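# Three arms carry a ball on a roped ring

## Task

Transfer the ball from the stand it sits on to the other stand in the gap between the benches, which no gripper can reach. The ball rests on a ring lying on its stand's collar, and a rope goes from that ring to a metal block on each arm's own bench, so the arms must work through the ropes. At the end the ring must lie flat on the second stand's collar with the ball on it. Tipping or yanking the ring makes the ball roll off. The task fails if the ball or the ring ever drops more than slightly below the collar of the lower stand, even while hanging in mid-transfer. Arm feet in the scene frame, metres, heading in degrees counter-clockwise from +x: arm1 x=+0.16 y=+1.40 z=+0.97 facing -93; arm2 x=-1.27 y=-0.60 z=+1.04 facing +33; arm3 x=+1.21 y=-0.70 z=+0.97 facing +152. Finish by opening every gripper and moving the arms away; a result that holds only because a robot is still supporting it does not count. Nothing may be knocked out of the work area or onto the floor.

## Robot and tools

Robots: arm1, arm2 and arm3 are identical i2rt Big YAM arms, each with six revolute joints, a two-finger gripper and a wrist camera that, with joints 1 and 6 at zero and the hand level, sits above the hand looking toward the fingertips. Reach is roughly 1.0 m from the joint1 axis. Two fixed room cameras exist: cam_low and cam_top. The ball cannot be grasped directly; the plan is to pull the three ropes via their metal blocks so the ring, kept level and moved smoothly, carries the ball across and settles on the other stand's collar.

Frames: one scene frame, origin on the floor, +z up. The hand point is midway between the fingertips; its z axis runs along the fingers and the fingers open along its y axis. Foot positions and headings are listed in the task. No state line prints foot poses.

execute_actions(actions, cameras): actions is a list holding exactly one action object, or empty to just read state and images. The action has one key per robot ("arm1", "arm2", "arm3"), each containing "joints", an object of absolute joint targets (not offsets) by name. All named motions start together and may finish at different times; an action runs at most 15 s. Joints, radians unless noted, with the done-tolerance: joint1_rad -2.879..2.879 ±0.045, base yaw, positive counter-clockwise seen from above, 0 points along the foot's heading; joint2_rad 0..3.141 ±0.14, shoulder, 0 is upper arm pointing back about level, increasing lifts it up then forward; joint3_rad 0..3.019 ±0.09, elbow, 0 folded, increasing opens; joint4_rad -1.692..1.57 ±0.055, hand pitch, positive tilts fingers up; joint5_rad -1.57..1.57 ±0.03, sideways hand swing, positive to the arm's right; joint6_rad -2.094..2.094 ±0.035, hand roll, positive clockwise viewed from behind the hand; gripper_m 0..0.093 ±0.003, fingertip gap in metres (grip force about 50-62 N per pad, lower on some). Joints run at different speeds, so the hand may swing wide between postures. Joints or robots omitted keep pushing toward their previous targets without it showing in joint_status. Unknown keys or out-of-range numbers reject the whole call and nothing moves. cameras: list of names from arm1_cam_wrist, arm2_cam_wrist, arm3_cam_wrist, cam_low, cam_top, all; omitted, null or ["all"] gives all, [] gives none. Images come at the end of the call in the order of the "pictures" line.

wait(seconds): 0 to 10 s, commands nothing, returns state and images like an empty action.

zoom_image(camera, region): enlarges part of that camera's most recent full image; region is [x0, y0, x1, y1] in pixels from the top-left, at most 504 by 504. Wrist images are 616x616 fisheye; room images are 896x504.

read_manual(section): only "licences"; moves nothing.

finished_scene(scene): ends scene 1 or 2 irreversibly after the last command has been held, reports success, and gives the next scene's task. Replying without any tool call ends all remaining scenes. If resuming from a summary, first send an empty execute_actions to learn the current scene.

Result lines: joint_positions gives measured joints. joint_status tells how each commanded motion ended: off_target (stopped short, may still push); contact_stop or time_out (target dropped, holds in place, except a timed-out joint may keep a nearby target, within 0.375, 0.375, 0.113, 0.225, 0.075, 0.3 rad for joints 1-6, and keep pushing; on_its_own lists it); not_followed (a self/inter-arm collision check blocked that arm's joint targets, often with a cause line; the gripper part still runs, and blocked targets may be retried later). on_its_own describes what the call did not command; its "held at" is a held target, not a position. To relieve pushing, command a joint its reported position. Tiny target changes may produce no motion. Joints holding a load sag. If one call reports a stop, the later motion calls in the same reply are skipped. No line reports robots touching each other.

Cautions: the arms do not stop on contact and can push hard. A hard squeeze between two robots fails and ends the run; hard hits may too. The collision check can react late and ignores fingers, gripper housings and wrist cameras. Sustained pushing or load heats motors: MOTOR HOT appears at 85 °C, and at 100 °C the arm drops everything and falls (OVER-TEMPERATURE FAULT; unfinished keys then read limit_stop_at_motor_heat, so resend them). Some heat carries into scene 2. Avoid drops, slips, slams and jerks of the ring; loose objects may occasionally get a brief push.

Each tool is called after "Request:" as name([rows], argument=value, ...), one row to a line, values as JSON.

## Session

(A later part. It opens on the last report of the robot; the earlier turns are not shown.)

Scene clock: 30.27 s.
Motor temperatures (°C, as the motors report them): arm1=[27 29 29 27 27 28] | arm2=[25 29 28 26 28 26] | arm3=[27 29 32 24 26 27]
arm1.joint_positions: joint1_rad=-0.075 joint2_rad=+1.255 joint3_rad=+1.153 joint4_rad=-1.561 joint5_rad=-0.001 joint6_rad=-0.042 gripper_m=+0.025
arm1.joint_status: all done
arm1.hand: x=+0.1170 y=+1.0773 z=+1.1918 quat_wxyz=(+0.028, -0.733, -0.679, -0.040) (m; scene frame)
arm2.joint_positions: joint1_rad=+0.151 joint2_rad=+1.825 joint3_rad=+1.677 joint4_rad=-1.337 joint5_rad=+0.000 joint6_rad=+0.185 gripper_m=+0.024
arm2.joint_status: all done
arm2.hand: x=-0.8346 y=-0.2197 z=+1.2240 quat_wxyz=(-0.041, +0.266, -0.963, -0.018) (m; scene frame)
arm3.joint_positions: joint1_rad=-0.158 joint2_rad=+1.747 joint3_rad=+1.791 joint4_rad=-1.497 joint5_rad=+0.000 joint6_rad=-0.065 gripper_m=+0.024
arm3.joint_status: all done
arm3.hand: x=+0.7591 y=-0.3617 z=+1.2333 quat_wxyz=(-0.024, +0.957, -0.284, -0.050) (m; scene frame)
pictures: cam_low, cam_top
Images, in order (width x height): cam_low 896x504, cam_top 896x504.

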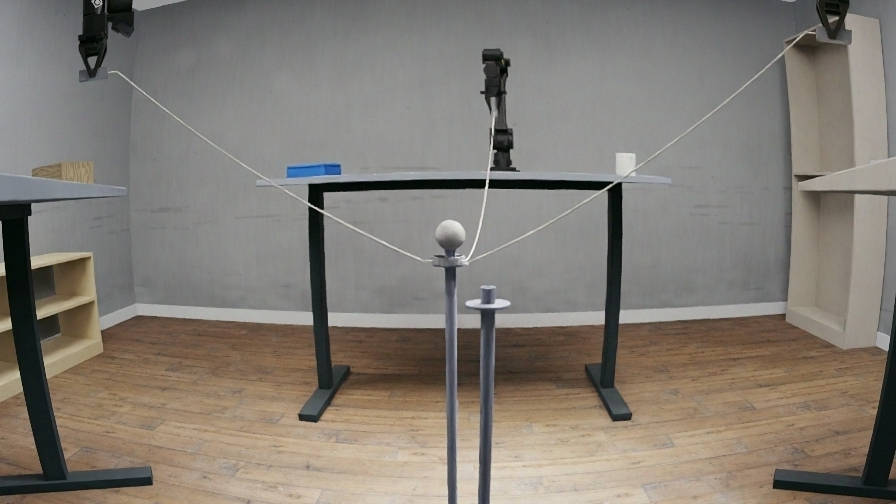

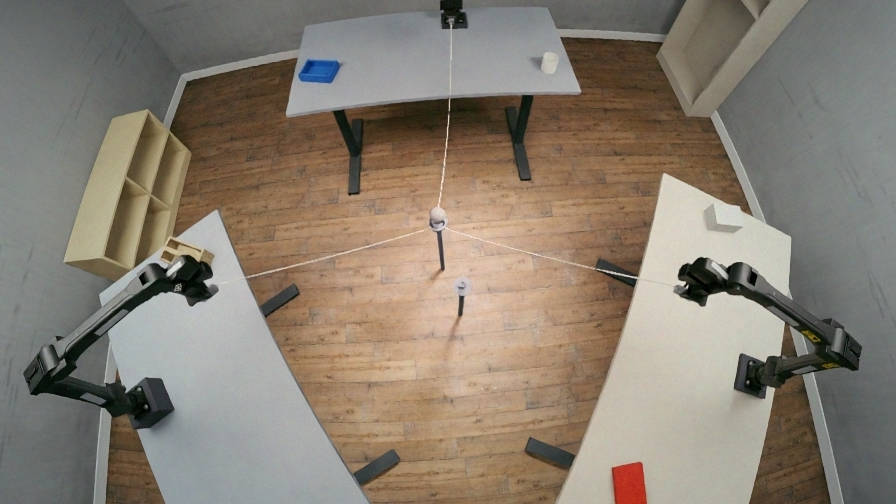

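Request:
execute_actions([
  {"arm1":{"joints":{"joint2_rad":1.16}}},
], cameras=["cam_low","cam_top"])

Request:
zoom_image(camera="cam_low", region=[380, 190, 540, 320])

Request:
zoom_image(camera="cam_top", region=[380, 180, 520, 320])

Scene clock: 32.50 s.
Motor temperatures (°C, as the motors report them): arm1=[27 29 29 27 27 28] | arm2=[25 29 29 26 28 26] | arm3=[27 29 32 24 26 27]
arm1.joint_positions: joint1_rad=-0.075 joint2_rad=+1.153 joint3_rad=+1.149 joint4_rad=-1.564 joint5_rad=-0.001 joint6_rad=-0.042 gripper_m=+0.025
arm1.joint_status: all done
arm1.hand: x=+0.1183 y=+1.0902 z=+1.2208 quat_wxyz=(-0.003, -0.734, -0.679, -0.003) (m; scene frame)
arm2.joint_positions: joint1_rad=+0.151 joint2_rad=+1.825 joint3_rad=+1.677 joint4_rad=-1.337 joint5_rad=+0.000 joint6_rad=+0.185 gripper_m=+0.024
arm2.joint_status: not commanded
arm2.hand: x=-0.8346 y=-0.2197 z=+1.2240 quat_wxyz=(-0.041, +0.266, -0.963, -0.018) (m; scene frame)
arm3.joint_positions: joint1_rad=-0.158 joint2_rad=+1.747 joint3_rad=+1.791 joint4_rad=-1.497 joint5_rad=+0.000 joint6_rad=-0.065 gripper_m=+0.024
arm3.joint_status: not commanded
arm3.hand: x=+0.7591 y=-0.3617 z=+1.2333 quat_wxyz=(-0.024, +0.957, -0.284, -0.050) (m; scene frame)
pictures: cam_low, cam_top
Images, in order (width x height): cam_low 896x504, cam_top 896x504.

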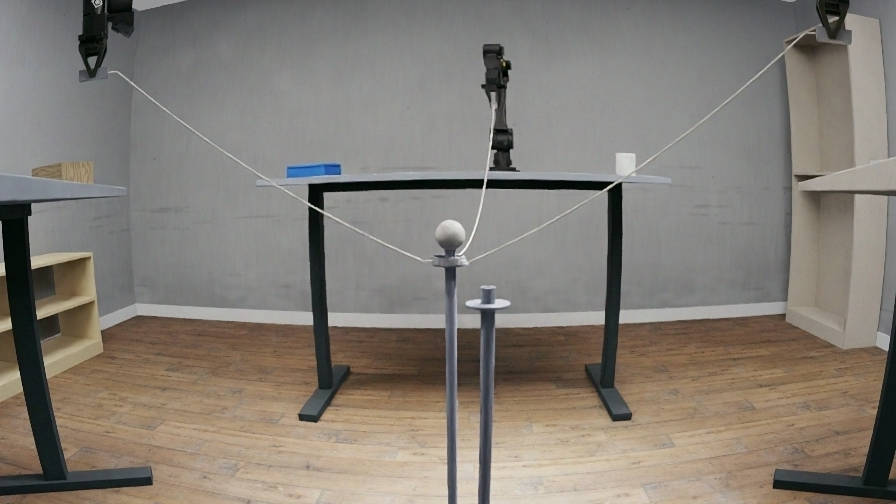

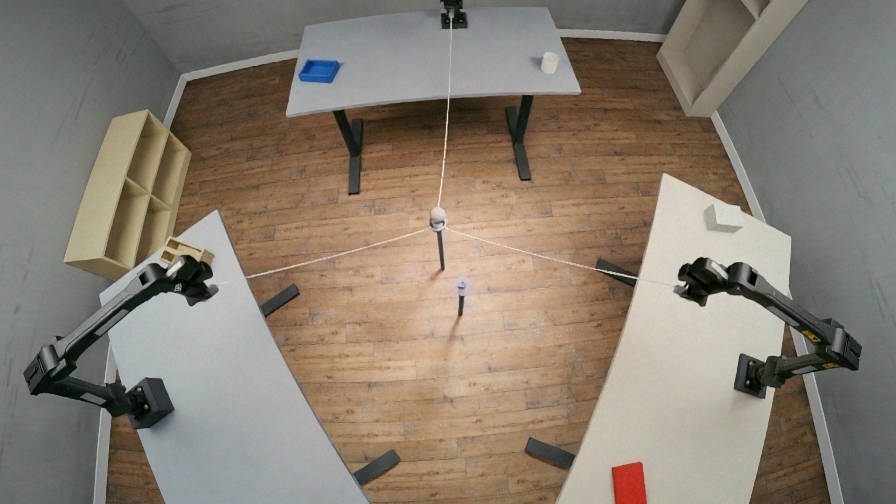

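Region (380, 190, 540, 320) of cam_low's 896x504 image, scaled by 3.150, with more detail than that image has; it fills the top 410 rows of this view, and the rest is white.

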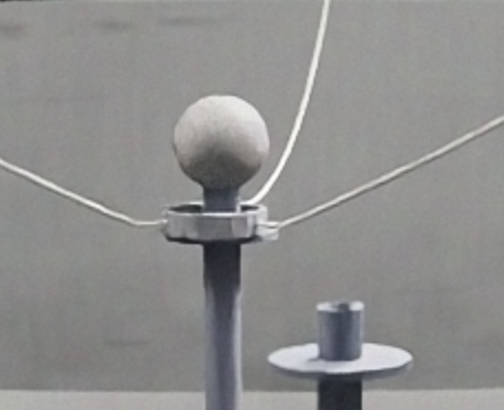

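Region (380, 180, 520, 320) of cam_top's 896x504 image, scaled by 3.600, with more detail than that image has.

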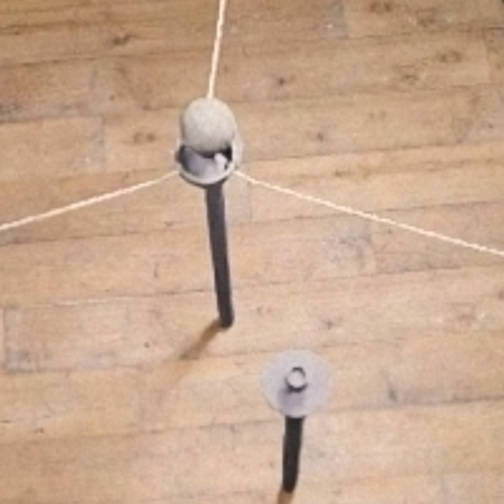

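Request:
execute_actions([
  {"arm1":{"joints":{"joint4_rad":-1.66}}},
], cameras=["cam_low","arm2_cam_wrist"])

Request:
zoom_image(camera="cam_low", region=[380, 90, 580, 320])

Scene clock: 34.40 s.
Motor temperatures (°C, as the motors report them): arm1=[27 29 30 27 27 28] | arm2=[25 29 29 26 28 26] | arm3=[27 29 32 24 26 27]
arm1.joint_positions: joint1_rad=-0.075 joint2_rad=+1.153 joint3_rad=+1.149 joint4_rad=-1.651 joint5_rad=-0.001 joint6_rad=-0.042 gripper_m=+0.025
arm1.joint_status: all done
arm1.hand: x=+0.1208 y=+1.1115 z=+1.2218 quat_wxyz=(+0.026, -0.733, -0.679, -0.037) (m; scene frame)
arm2.joint_positions: joint1_rad=+0.151 joint2_rad=+1.825 joint3_rad=+1.677 joint4_rad=-1.337 joint5_rad=+0.000 joint6_rad=+0.185 gripper_m=+0.024
arm2.joint_status: not commanded
arm2.hand: x=-0.8346 y=-0.2197 z=+1.2240 quat_wxyz=(-0.041, +0.266, -0.963, -0.018) (m; scene frame)
arm3.joint_positions: joint1_rad=-0.158 joint2_rad=+1.747 joint3_rad=+1.791 joint4_rad=-1.497 joint5_rad=+0.000 joint6_rad=-0.065 gripper_m=+0.024
arm3.joint_status: not commanded
arm3.hand: x=+0.7591 y=-0.3617 z=+1.2333 quat_wxyz=(-0.024, +0.957, -0.284, -0.050) (m; scene frame)
pictures: arm2_cam_wrist, cam_low
Images, in order (width x height): arm2_cam_wrist 616x616, cam_low 896x504.

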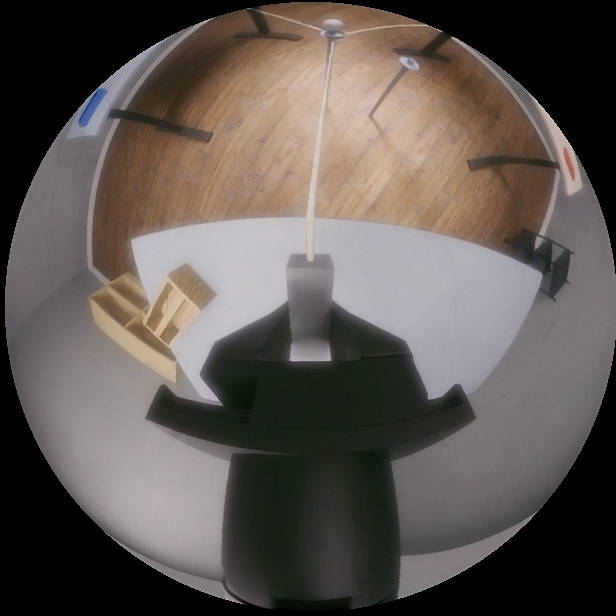

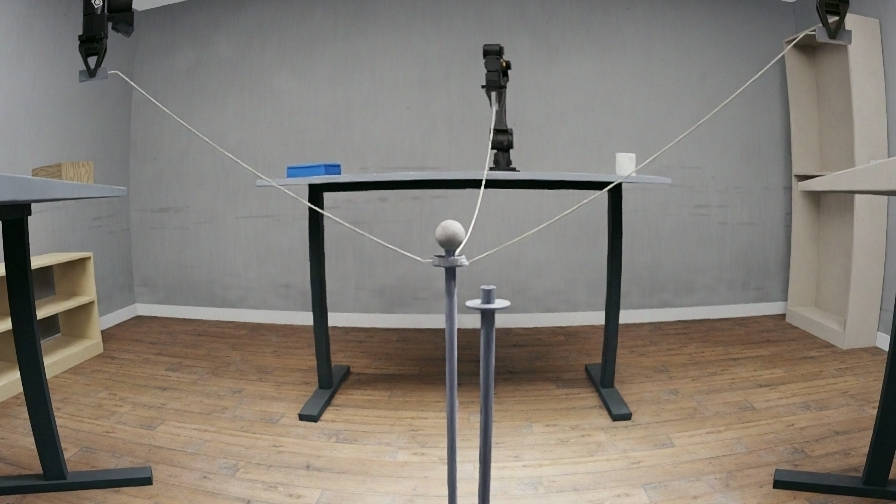

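Region (380, 90, 580, 320) of cam_low's 896x504 image, scaled by 2.191, with more detail than that image has; it fills the left 438 columns of this view, and the rest is white.

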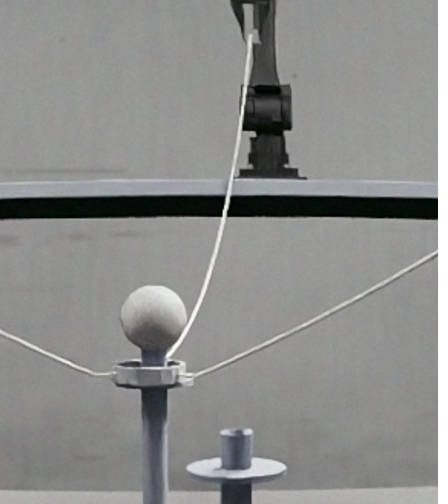

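Still a little slack.

Request:
execute_actions([
  {"arm1":{"joints":{"joint2_rad":1.10}}},
], cameras=["cam_low"])

Request:
zoom_image(camera="cam_low", region=[380, 90, 580, 320])

Scene clock: 36.20 s.
Motor temperatures (°C, as the motors report them): arm1=[27 29 30 27 27 28] | arm2=[25 29 29 26 28 26] | arm3=[27 29 32 24 26 27]
arm1.joint_positions: joint1_rad=-0.075 joint2_rad=+1.103 joint3_rad=+1.149 joint4_rad=-1.653 joint5_rad=-0.001 joint6_rad=-0.042 gripper_m=+0.025
arm1.joint_status: all done
arm1.hand: x=+0.1215 y=+1.1185 z=+1.2352 quat_wxyz=(+0.010, -0.734, -0.679, -0.018) (m; scene frame)
arm2.joint_positions: joint1_rad=+0.151 joint2_rad=+1.825 joint3_rad=+1.677 joint4_rad=-1.337 joint5_rad=+0.000 joint6_rad=+0.185 gripper_m=+0.024
arm2.joint_status: not commanded
arm2.hand: x=-0.8346 y=-0.2197 z=+1.2240 quat_wxyz=(-0.041, +0.266, -0.963, -0.018) (m; scene frame)
arm3.joint_positions: joint1_rad=-0.158 joint2_rad=+1.747 joint3_rad=+1.791 joint4_rad=-1.497 joint5_rad=+0.000 joint6_rad=-0.065 gripper_m=+0.024
arm3.joint_status: not commanded
arm3.hand: x=+0.7591 y=-0.3617 z=+1.2333 quat_wxyz=(-0.024, +0.957, -0.284, -0.050) (m; scene frame)
pictures: cam_low
Images, in order (width x height): cam_low 896x504.

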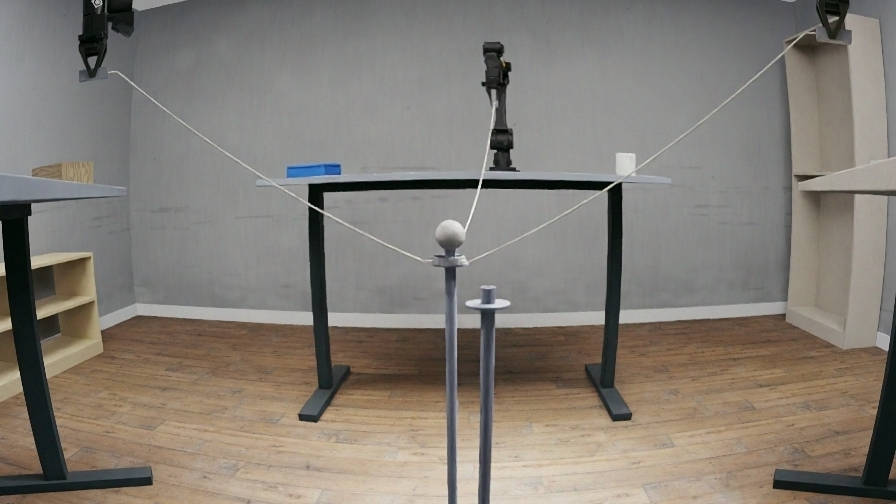

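Region (380, 90, 580, 320) of cam_low's 896x504 image, scaled by 2.191, with more detail than that image has; it fills the left 438 columns of this view, and the rest is white.

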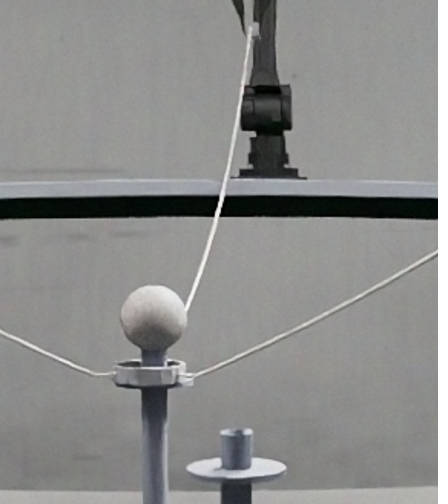

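Request:
execute_actions([
  {"arm1":{"joints":{"joint2_rad":1.01}},"arm2":{"joints":{"joint2_rad":1.767}},"arm3":{"joints":{"joint2_rad":1.698}}},
], cameras=["cam_low","cam_top"])

Request:
zoom_image(camera="cam_low", region=[380, 90, 580, 320])

Request:
zoom_image(camera="cam_top", region=[380, 180, 520, 320])

Scene clock: 38.97 s.
Motor temperatures (°C, as the motors report them): arm1=[27 29 30 27 27 28] | arm2=[25 29 29 26 28 26] | arm3=[27 29 32 24 26 27]
arm1.joint_positions: joint1_rad=-0.075 joint2_rad=+1.009 joint3_rad=+1.149 joint4_rad=-1.653 joint5_rad=-0.001 joint6_rad=-0.042 gripper_m=+0.025
arm1.joint_status: all done
arm1.hand: x=+0.1230 y=+1.1327 z=+1.2593 quat_wxyz=(-0.021, -0.734, -0.679, +0.018) (m; scene frame)
arm2.joint_positions: joint1_rad=+0.151 joint2_rad=+1.775 joint3_rad=+1.677 joint4_rad=-1.337 joint5_rad=+0.000 joint6_rad=+0.185 gripper_m=+0.024
arm2.joint_status: all done
arm2.hand: x=-0.8371 y=-0.2217 z=+1.2519 quat_wxyz=(-0.064, +0.265, -0.962, -0.029) (m; scene frame)
arm3.joint_positions: joint1_rad=-0.158 joint2_rad=+1.712 joint3_rad=+1.791 joint4_rad=-1.497 joint5_rad=+0.000 joint6_rad=-0.065 gripper_m=+0.024
arm3.joint_status: all done
arm3.hand: x=+0.7629 y=-0.3647 z=+1.2523 quat_wxyz=(-0.030, +0.956, -0.283, -0.067) (m; scene frame)
pictures: cam_low, cam_top
Images, in order (width x height): cam_low 896x504, cam_top 896x504.

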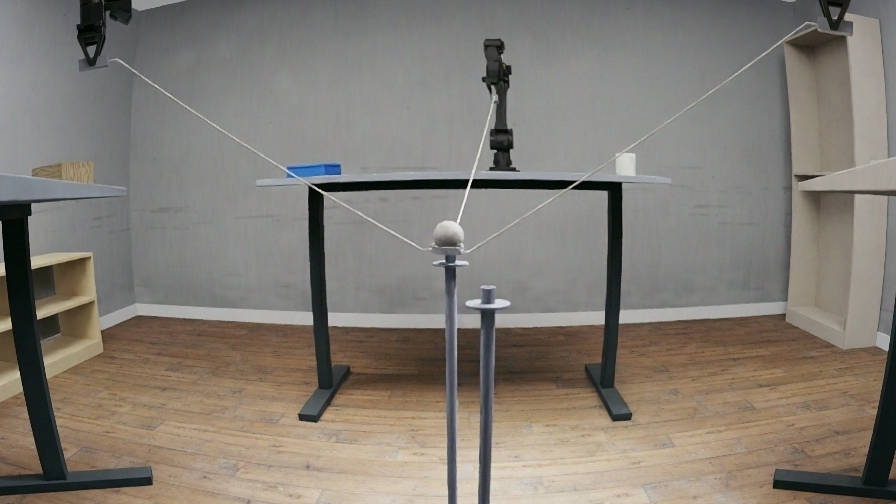

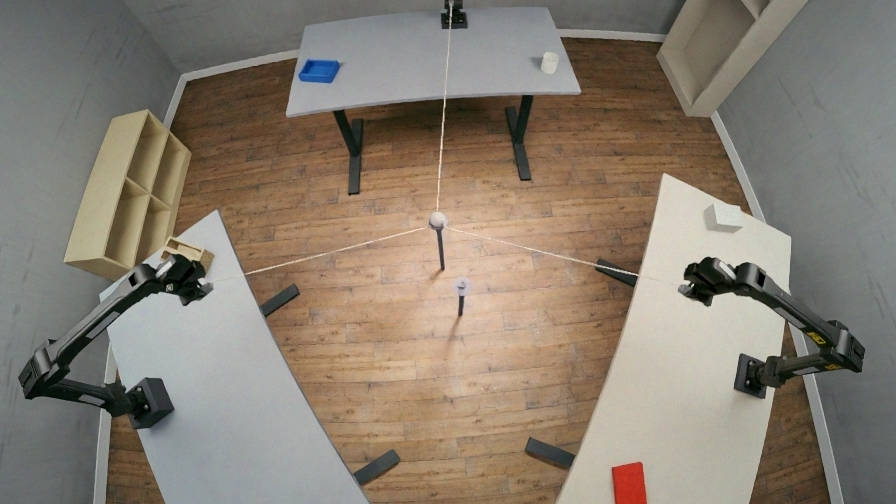

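Region (380, 90, 580, 320) of cam_low's 896x504 image, scaled by 2.191, with more detail than that image has; it fills the left 438 columns of this view, and the rest is white.

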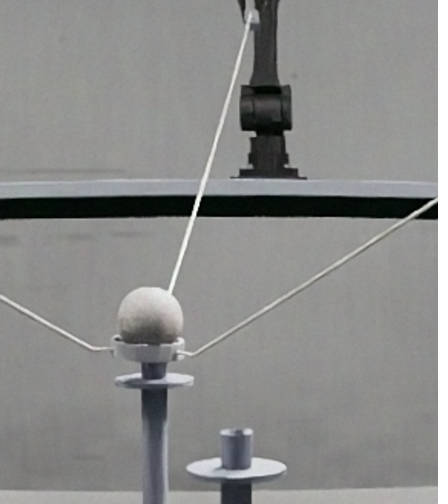

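Region (380, 180, 520, 320) of cam_top's 896x504 image, scaled by 3.600, with more detail than that image has.

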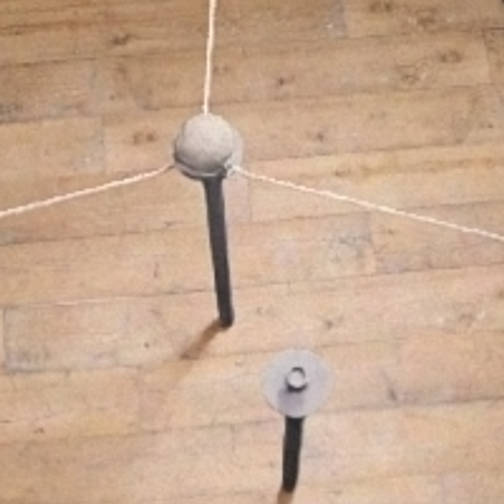

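Ball seated. Lift more.

Request:
execute_actions([
  {"arm1":{"joints":{"joint2_rad":0.93}},"arm2":{"joints":{"joint2_rad":1.70}},"arm3":{"joints":{"joint2_rad":1.635}}},
], cameras=["cam_low","cam_top"])

Request:
zoom_image(camera="cam_low", region=[380, 90, 580, 320])

Scene clock: 40.73 s.
Motor temperatures (°C, as the motors report them): arm1=[27 29 30 27 27 28] | arm2=[25 30 29 26 28 26] | arm3=[27 29 33 24 26 27]
arm1.joint_positions: joint1_rad=-0.075 joint2_rad=+0.934 joint3_rad=+1.149 joint4_rad=-1.653 joint5_rad=-0.001 joint6_rad=-0.042 gripper_m=+0.025
arm1.joint_status: all done
arm1.hand: x=+0.1244 y=+1.1455 z=+1.2774 quat_wxyz=(-0.045, -0.732, -0.678, +0.046) (m; scene frame)
arm2.joint_positions: joint1_rad=+0.151 joint2_rad=+1.708 joint3_rad=+1.677 joint4_rad=-1.337 joint5_rad=+0.000 joint6_rad=+0.185 gripper_m=+0.024
arm2.joint_status: all done
arm2.hand: x=-0.8420 y=-0.2259 z=+1.2890 quat_wxyz=(-0.094, +0.265, -0.959, -0.043) (m; scene frame)
arm3.joint_positions: joint1_rad=-0.158 joint2_rad=+1.645 joint3_rad=+1.791 joint4_rad=-1.497 joint5_rad=+0.000 joint6_rad=-0.065 gripper_m=+0.024
arm3.joint_status: all done
arm3.hand: x=+0.7715 y=-0.3716 z=+1.2878 quat_wxyz=(-0.041, +0.953, -0.282, -0.098) (m; scene frame)
pictures: cam_low, cam_top
Images, in order (width x height): cam_low 896x504, cam_top 896x504.

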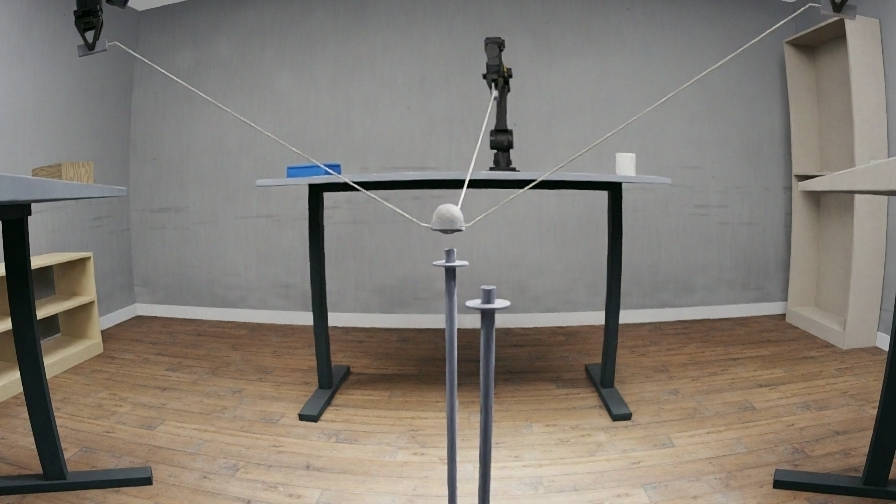

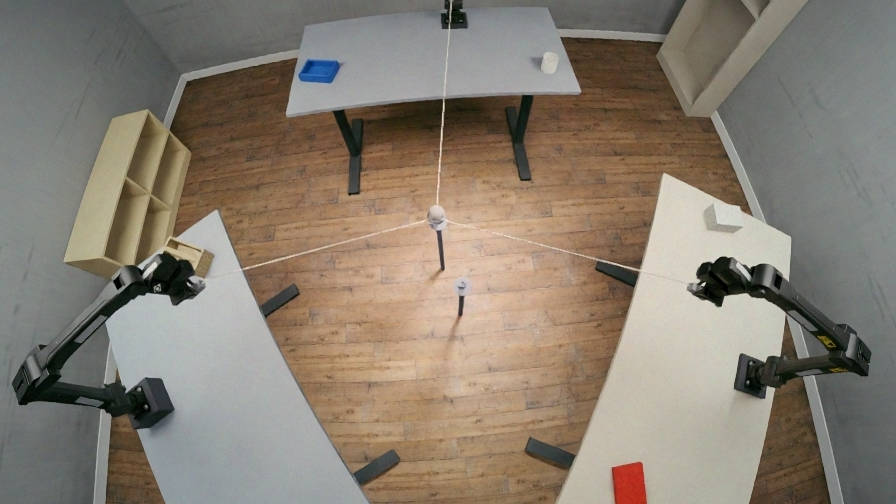

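Region (380, 90, 580, 320) of cam_low's 896x504 image, scaled by 2.191, with more detail than that image has; it fills the left 438 columns of this view, and the rest is white.

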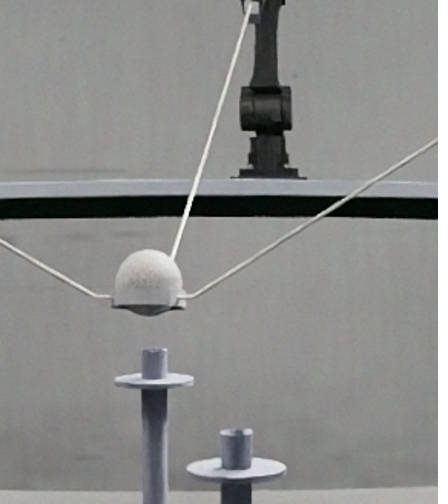

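Request:
execute_actions([
  {"arm1":{"joints":{"joint1_rad":0.016,"joint2_rad":1.116,"joint3_rad":1.275,"joint4_rad":-1.58,"joint6_rad":0.05}},"arm2":{"joints":{"joint1_rad":0.025,"joint2_rad":1.628,"joint3_rad":1.58,"joint4_rad":-1.31,"joint6_rad":0.05}},"arm3":{"joints":{"joint1_rad":-0.064,"joint2_rad":1.49,"joint3_rad":1.609,"joint4_rad":-1.465,"joint6_rad":0.04}}},
], cameras=["cam_low","cam_top"])

Scene clock: 45.57 s.
Motor temperatures (°C, as the motors report them): arm1=[27 29 30 27 27 28] | arm2=[25 30 29 26 28 26] | arm3=[27 29 33 24 26 27]
arm1.joint_positions: joint1_rad=+0.007 joint2_rad=+1.136 joint3_rad=+1.215 joint4_rad=-1.572 joint5_rad=+0.000 joint6_rad=+0.041 gripper_m=+0.025
arm1.joint_status: all done
arm1.hand: x=+0.1432 y=+1.0773 z=+1.2516 quat_wxyz=(-0.029, -0.734, -0.678, +0.023) (m; scene frame)
arm2.joint_positions: joint1_rad=+0.021 joint2_rad=+1.648 joint3_rad=+1.590 joint4_rad=-1.317 joint5_rad=+0.002 joint6_rad=+0.068 gripper_m=+0.024
arm2.joint_status: all done
arm2.hand: x=-0.8165 y=-0.2985 z=+1.2852 quat_wxyz=(-0.096, +0.258, -0.961, -0.030) (m; scene frame)
arm3.joint_positions: joint1_rad=-0.060 joint2_rad=+1.498 joint3_rad=+1.607 joint4_rad=-1.469 joint5_rad=+0.000 joint6_rad=+0.024 gripper_m=+0.024
arm3.joint_status: all done
arm3.hand: x=+0.7893 y=-0.4455 z=+1.2835 quat_wxyz=(-0.030, +0.955, -0.278, -0.097) (m; scene frame)
pictures: cam_low, cam_top
Images, in order (width x height): cam_low 896x504, cam_top 896x504.

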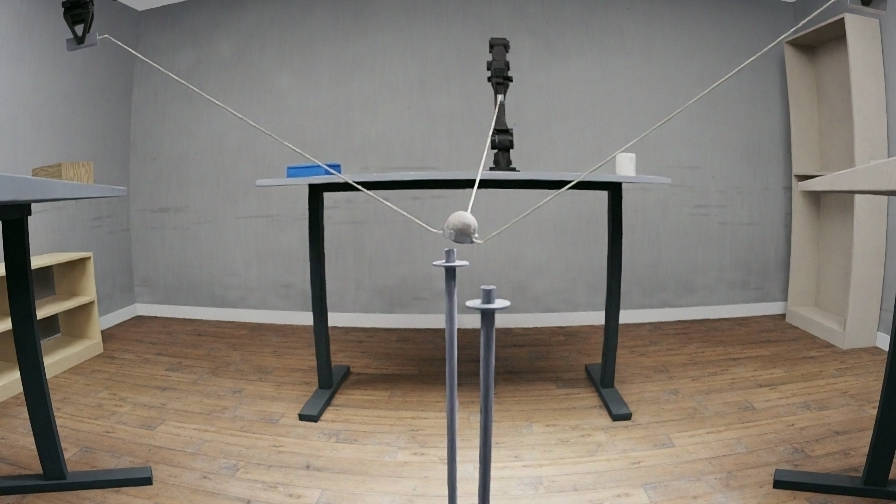

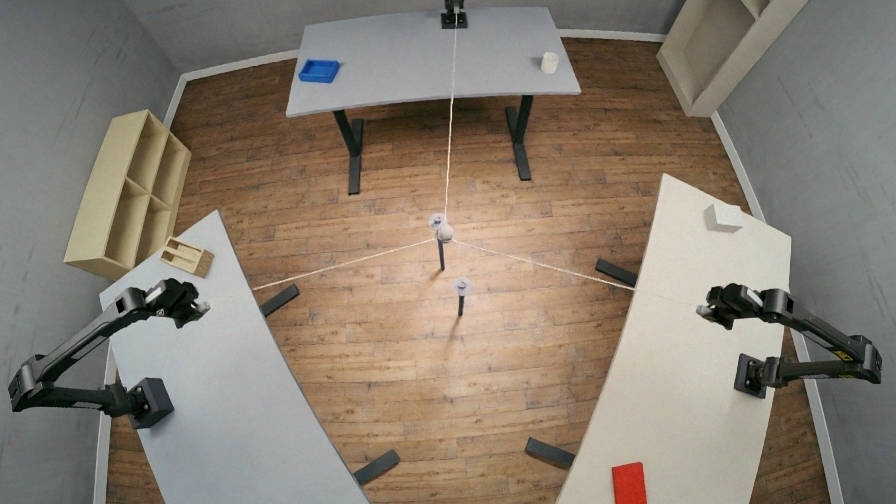

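Request:
execute_actions(actions=[], cameras=["cam_low"])

Request:
zoom_image(camera="cam_low", region=[380, 190, 540, 320])

Scene clock: 46.47 s.
Motor temperatures (°C, as the motors report them): arm1=[27 29 31 27 27 28] | arm2=[25 30 29 26 28 26] | arm3=[27 29 33 24 26 27]
arm1.joint_positions: joint1_rad=+0.007 joint2_rad=+1.136 joint3_rad=+1.215 joint4_rad=-1.572 joint5_rad=+0.000 joint6_rad=+0.041 gripper_m=+0.025
arm1.joint_status: all done
arm1.hand: x=+0.1432 y=+1.0773 z=+1.2516 quat_wxyz=(-0.029, -0.734, -0.678, +0.023) (m; scene frame)
arm2.joint_positions: joint1_rad=+0.021 joint2_rad=+1.648 joint3_rad=+1.590 joint4_rad=-1.317 joint5_rad=+0.002 joint6_rad=+0.067 gripper_m=+0.024
arm2.joint_status: all done
arm2.hand: x=-0.8165 y=-0.2985 z=+1.2852 quat_wxyz=(-0.096, +0.259, -0.961, -0.030) (m; scene frame)
arm3.joint_positions: joint1_rad=-0.060 joint2_rad=+1.498 joint3_rad=+1.607 joint4_rad=-1.469 joint5_rad=+0.000 joint6_rad=+0.024 gripper_m=+0.024
arm3.joint_status: all done
arm3.hand: x=+0.7893 y=-0.4455 z=+1.2835 quat_wxyz=(-0.030, +0.955, -0.278, -0.097) (m; scene frame)
pictures: cam_low
Images, in order (width x height): cam_low 896x504.

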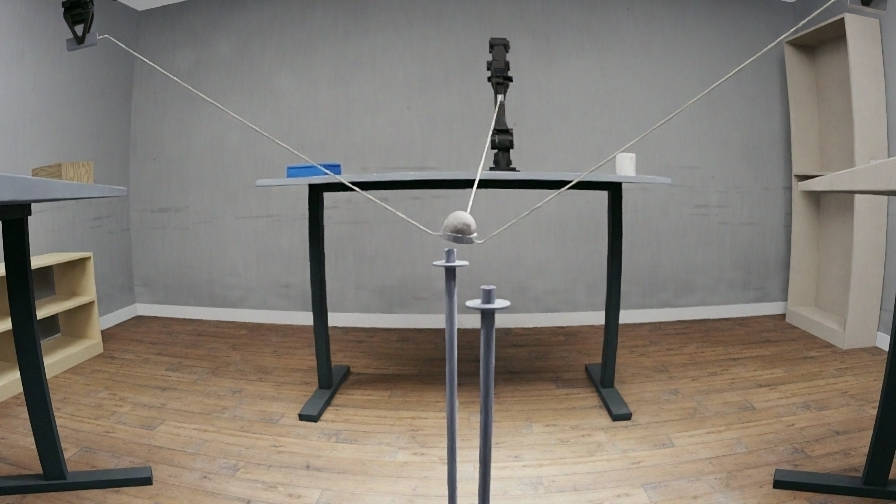

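Region (380, 190, 540, 320) of cam_low's 896x504 image, scaled by 3.150, with more detail than that image has; it fills the top 410 rows of this view, and the rest is white.

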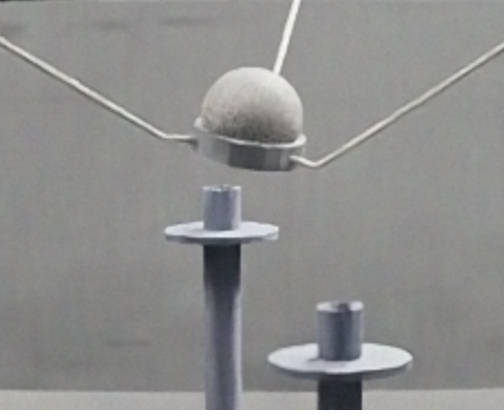

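Request:
execute_actions([
  {"arm1":{"joints":{"joint1_rad":0.055,"joint2_rad":1.19,"joint3_rad":1.37,"joint4_rad":-1.575,"joint6_rad":0.09}},"arm2":{"joints":{"joint1_rad":-0.048,"joint2_rad":1.59,"joint3_rad":1.54,"joint4_rad":-1.31,"joint6_rad":-0.02}},"arm3":{"joints":{"joint1_rad":0.0,"joint2_rad":1.405,"joint3_rad":1.545,"joint4_rad":-1.48,"joint6_rad":0.1}}},
], cameras=["cam_low"])

Request:
zoom_image(camera="cam_low", region=[380, 190, 540, 320])

Scene clock: 48.70 s.
Motor temperatures (°C, as the motors report them): arm1=[27 29 31 27 27 28] | arm2=[25 30 29 26 28 26] | arm3=[27 29 33 24 26 27]
arm1.joint_positions: joint1_rad=+0.043 joint2_rad=+1.197 joint3_rad=+1.310 joint4_rad=-1.569 joint5_rad=+0.000 joint6_rad=+0.081 gripper_m=+0.025
arm1.joint_status: all done
arm1.hand: x=+0.1546 y=+1.0464 z=+1.2704 quat_wxyz=(-0.043, -0.735, -0.676, +0.034) (m; scene frame)
arm2.joint_positions: joint1_rad=-0.055 joint2_rad=+1.611 joint3_rad=+1.547 joint4_rad=-1.315 joint5_rad=+0.001 joint6_rad=-0.002 gripper_m=+0.024
arm2.joint_status: all done
arm2.hand: x=-0.8074 y=-0.3414 z=+1.2859 quat_wxyz=(-0.095, +0.255, -0.962, -0.023) (m; scene frame)
arm3.joint_positions: joint1_rad=+0.004 joint2_rad=+1.418 joint3_rad=+1.537 joint4_rad=-1.469 joint5_rad=+0.000 joint6_rad=+0.084 gripper_m=+0.024
arm3.joint_status: all done
arm3.hand: x=+0.7994 y=-0.4862 z=+1.2898 quat_wxyz=(-0.025, +0.955, -0.276, -0.103) (m; scene frame)
pictures: cam_low
Images, in order (width x height): cam_low 896x504.

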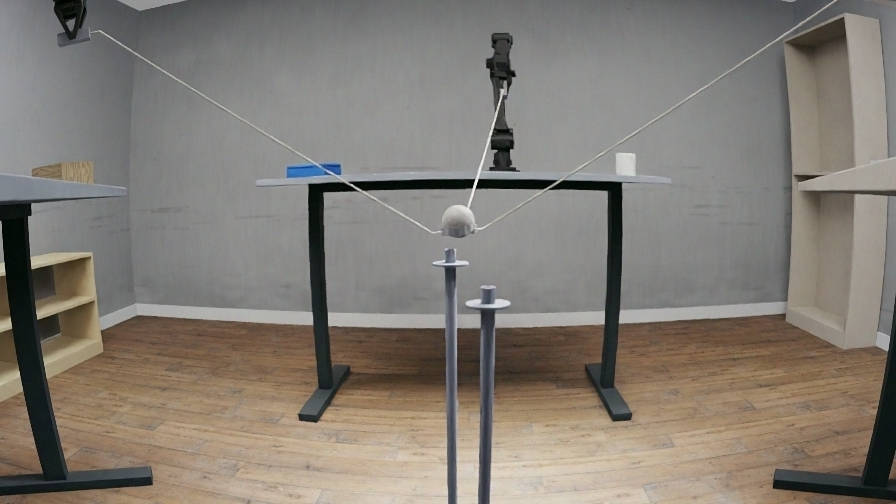

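Region (380, 190, 540, 320) of cam_low's 896x504 image, scaled by 3.150, with more detail than that image has; it fills the top 410 rows of this view, and the rest is white.

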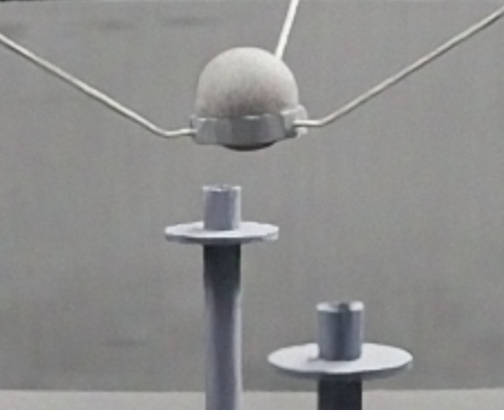

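Request:
execute_actions([
  {"arm1":{"joints":{"joint1_rad":0.085,"joint2_rad":1.29,"joint3_rad":1.47,"joint4_rad":-1.56,"joint6_rad":0.12}},"arm2":{"joints":{"joint1_rad":-0.112,"joint2_rad":1.562,"joint3_rad":1.51,"joint6_rad":-0.09}},"arm3":{"joints":{"joint1_rad":0.053,"joint2_rad":1.34,"joint3_rad":1.475,"joint6_rad":0.16}}},
], cameras=["cam_low"])

Request:
execute_actions([
  {"arm1":{"joints":{"joint1_rad":0.107,"joint2_rad":1.385,"joint3_rad":1.565,"joint6_rad":0.14}},"arm2":{"joints":{"joint1_rad":-0.184,"joint2_rad":1.548,"joint3_rad":1.495,"joint6_rad":-0.16}},"arm3":{"joints":{"joint1_rad":0.123,"joint2_rad":1.28,"joint3_rad":1.42,"joint6_rad":0.23}}},
], cameras=["cam_low","cam_top"])

Request:
zoom_image(camera="cam_low", region=[380, 190, 540, 320])

Scene clock: 51.70 s.
Motor temperatures (°C, as the motors report them): arm1=[27 29 32 27 27 28] | arm2=[25 30 29 26 28 26] | arm3=[27 29 33 24 26 27]
arm1.joint_positions: joint1_rad=+0.072 joint2_rad=+1.307 joint3_rad=+1.410 joint4_rad=-1.554 joint5_rad=+0.000 joint6_rad=+0.111 gripper_m=+0.025
arm1.joint_status: all done
arm1.hand: x=+0.1661 y=+1.0027 z=+1.2730 quat_wxyz=(-0.047, -0.735, -0.676, +0.035) (m; scene frame)
arm2.joint_positions: joint1_rad=-0.118 joint2_rad=+1.584 joint3_rad=+1.518 joint4_rad=-1.314 joint5_rad=+0.001 joint6_rad=-0.072 gripper_m=+0.024
arm2.joint_status: all done
arm2.hand: x=-0.8014 y=-0.3755 z=+1.2873 quat_wxyz=(-0.096, +0.259, -0.961, -0.016) (m; scene frame)
arm3.joint_positions: joint1_rad=+0.053 joint2_rad=+1.358 joint3_rad=+1.470 joint4_rad=-1.469 joint5_rad=+0.000 joint6_rad=+0.144 gripper_m=+0.024
arm3.joint_status: all done
arm3.hand: x=+0.8117 y=-0.5169 z=+1.2867 quat_wxyz=(-0.018, +0.954, -0.281, -0.101) (m; scene frame)
pictures: cam_low
Images, in order (width x height): cam_low 896x504.

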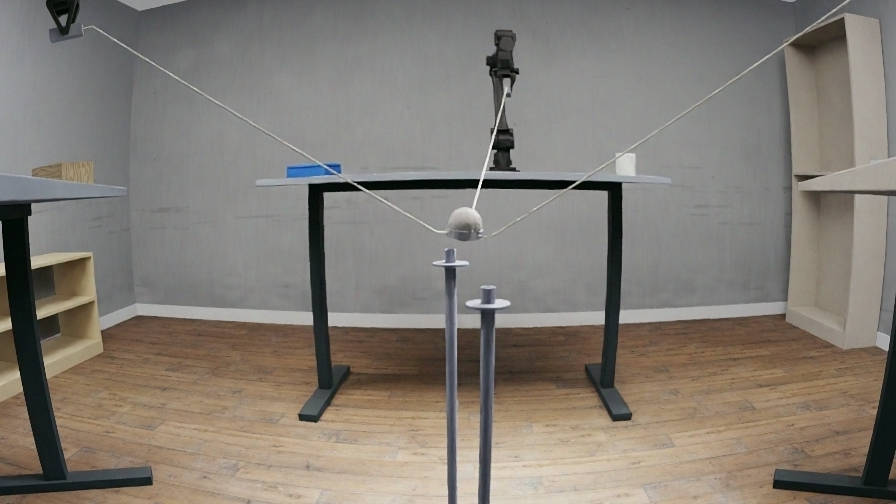

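Scene clock: 52.67 s.
Motor temperatures (°C, as the motors report them): arm1=[27 29 32 27 27 28] | arm2=[25 30 29 26 28 26] | arm3=[27 29 33 24 26 27]
arm1.joint_positions: joint1_rad=+0.093 joint2_rad=+1.399 joint3_rad=+1.506 joint4_rad=-1.554 joint5_rad=+0.000 joint6_rad=+0.131 gripper_m=+0.025
arm1.joint_status: all done
arm1.hand: x=+0.1760 y=+0.9670 z=+1.2760 quat_wxyz=(-0.049, -0.734, -0.676, +0.035) (m; scene frame)
arm2.joint_positions: joint1_rad=-0.190 joint2_rad=+1.571 joint3_rad=+1.505 joint4_rad=-1.314 joint5_rad=+0.001 joint6_rad=-0.142 gripper_m=+0.024
arm2.joint_status: all done
arm2.hand: x=-0.7907 y=-0.4119 z=+1.2880 quat_wxyz=(-0.097, +0.258, -0.961, -0.010) (m; scene frame)
arm3.joint_positions: joint1_rad=+0.125 joint2_rad=+1.298 joint3_rad=+1.415 joint4_rad=-1.469 joint5_rad=+0.000 joint6_rad=+0.214 gripper_m=+0.024
arm3.joint_status: all done
arm3.hand: x=+0.8201 y=-0.5539 z=+1.2873 quat_wxyz=(-0.011, +0.954, -0.280, -0.104) (m; scene frame)
pictures: cam_low, cam_top
Images, in order (width x height): cam_low 896x504, cam_top 896x504.

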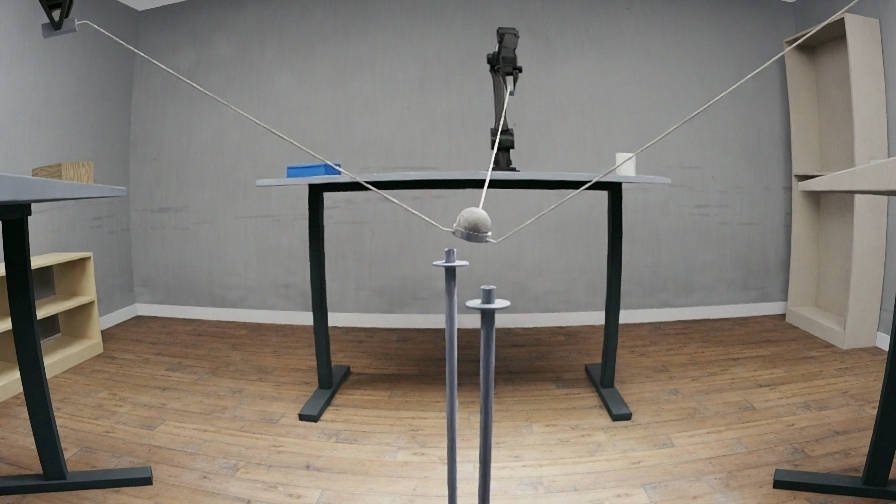

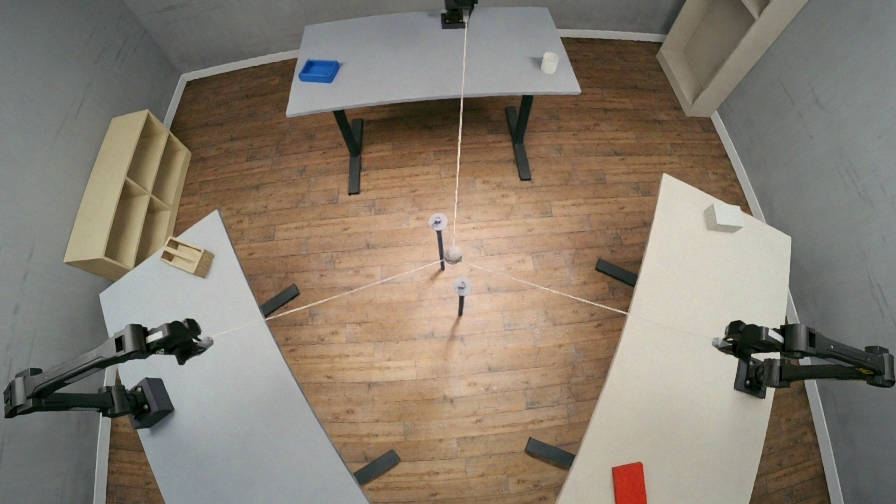

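Region (380, 190, 540, 320) of cam_low's 896x504 image, scaled by 3.150, with more detail than that image has; it fills the top 410 rows of this view, and the rest is white.

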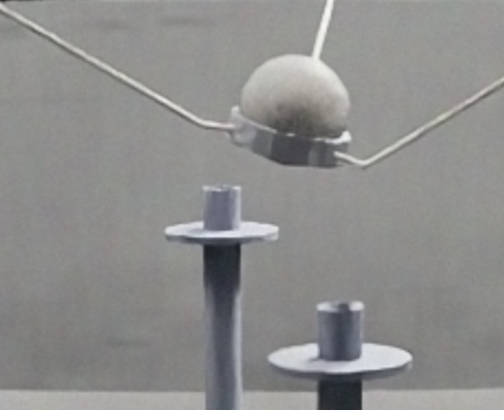

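Tilt; see if it settles.

Request:
wait(seconds=2)

Request:
zoom_image(camera="cam_low", region=[380, 190, 540, 320])

Scene clock: 55.40 s.
Motor temperatures (°C, as the motors report them): arm1=[27 29 33 27 27 28] | arm2=[25 30 29 26 28 26] | arm3=[27 29 33 24 26 27]
arm1.joint_positions: joint1_rad=+0.093 joint2_rad=+1.399 joint3_rad=+1.506 joint4_rad=-1.554 joint5_rad=+0.000 joint6_rad=+0.131 gripper_m=+0.025
arm1.joint_status: all done
arm1.hand: x=+0.1760 y=+0.9670 z=+1.2760 quat_wxyz=(-0.049, -0.734, -0.676, +0.035) (m; scene frame)
arm2.joint_positions: joint1_rad=-0.190 joint2_rad=+1.571 joint3_rad=+1.505 joint4_rad=-1.314 joint5_rad=+0.001 joint6_rad=-0.143 gripper_m=+0.024
arm2.joint_status: all done
arm2.hand: x=-0.7907 y=-0.4119 z=+1.2880 quat_wxyz=(-0.097, +0.258, -0.961, -0.010) (m; scene frame)
arm3.joint_positions: joint1_rad=+0.125 joint2_rad=+1.298 joint3_rad=+1.415 joint4_rad=-1.469 joint5_rad=+0.000 joint6_rad=+0.215 gripper_m=+0.024
arm3.joint_status: all done
arm3.hand: x=+0.8201 y=-0.5539 z=+1.2873 quat_wxyz=(-0.011, +0.954, -0.280, -0.104) (m; scene frame)
wait: 2.00 s; at rest from the start
pictures: arm1_cam_wrist, arm2_cam_wrist, arm3_cam_wrist, cam_low, cam_top
Images, in order (width x height): arm1_cam_wrist 616x616, arm2_cam_wrist 616x616, arm3_cam_wrist 616x616, cam_low 896x504, cam_top 896x504.

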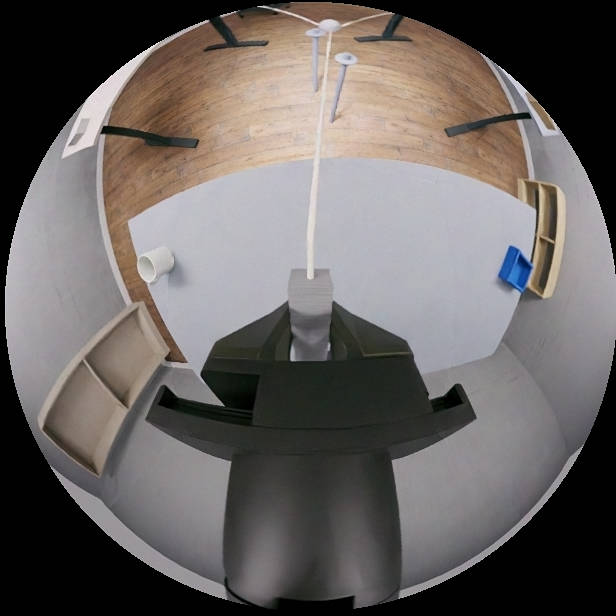

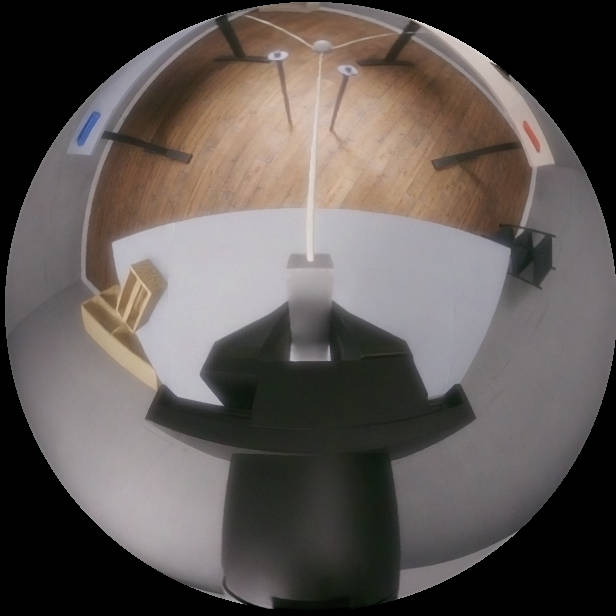

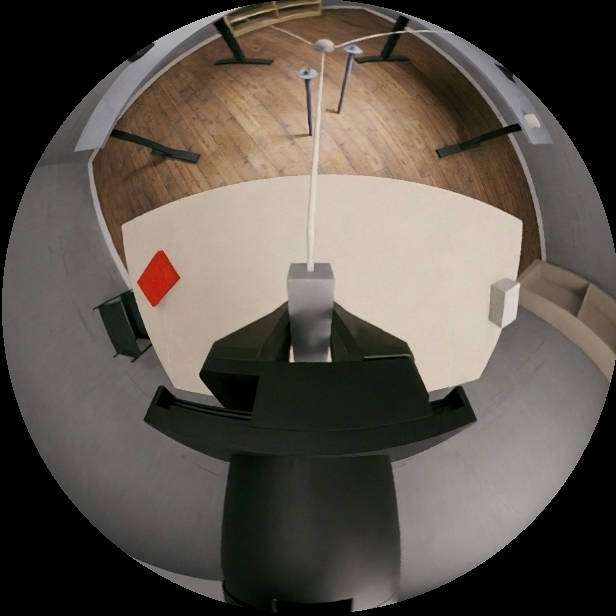

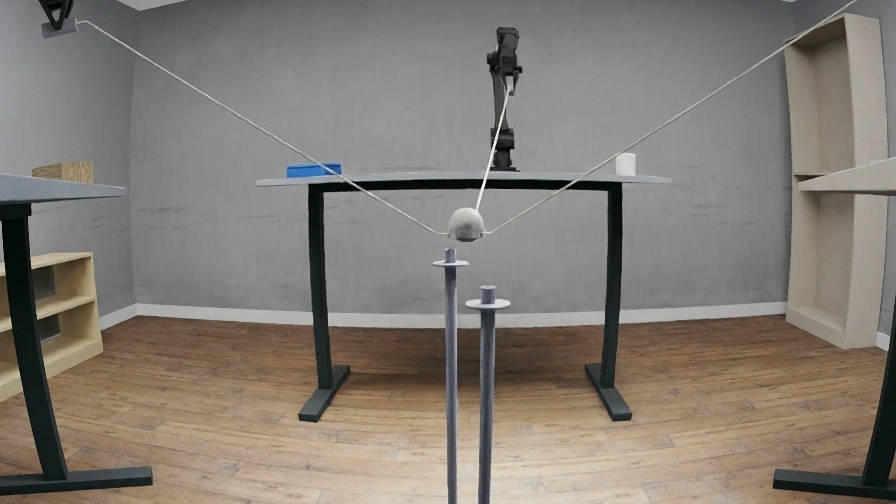

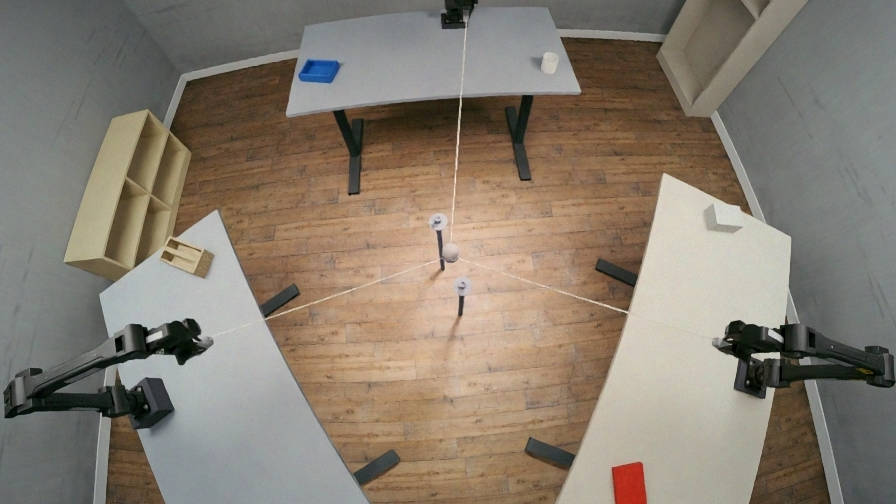

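Region (380, 190, 540, 320) of cam_low's 896x504 image, scaled by 3.150, with more detail than that image has; it fills the top 410 rows of this view, and the rest is white.

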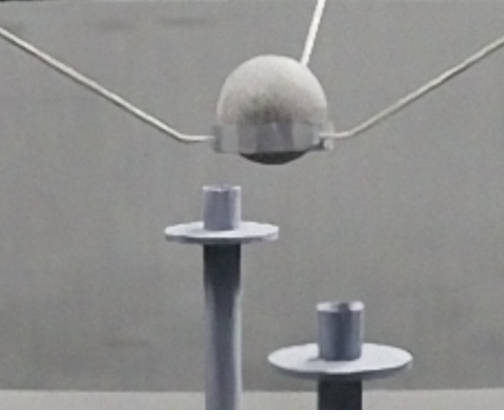

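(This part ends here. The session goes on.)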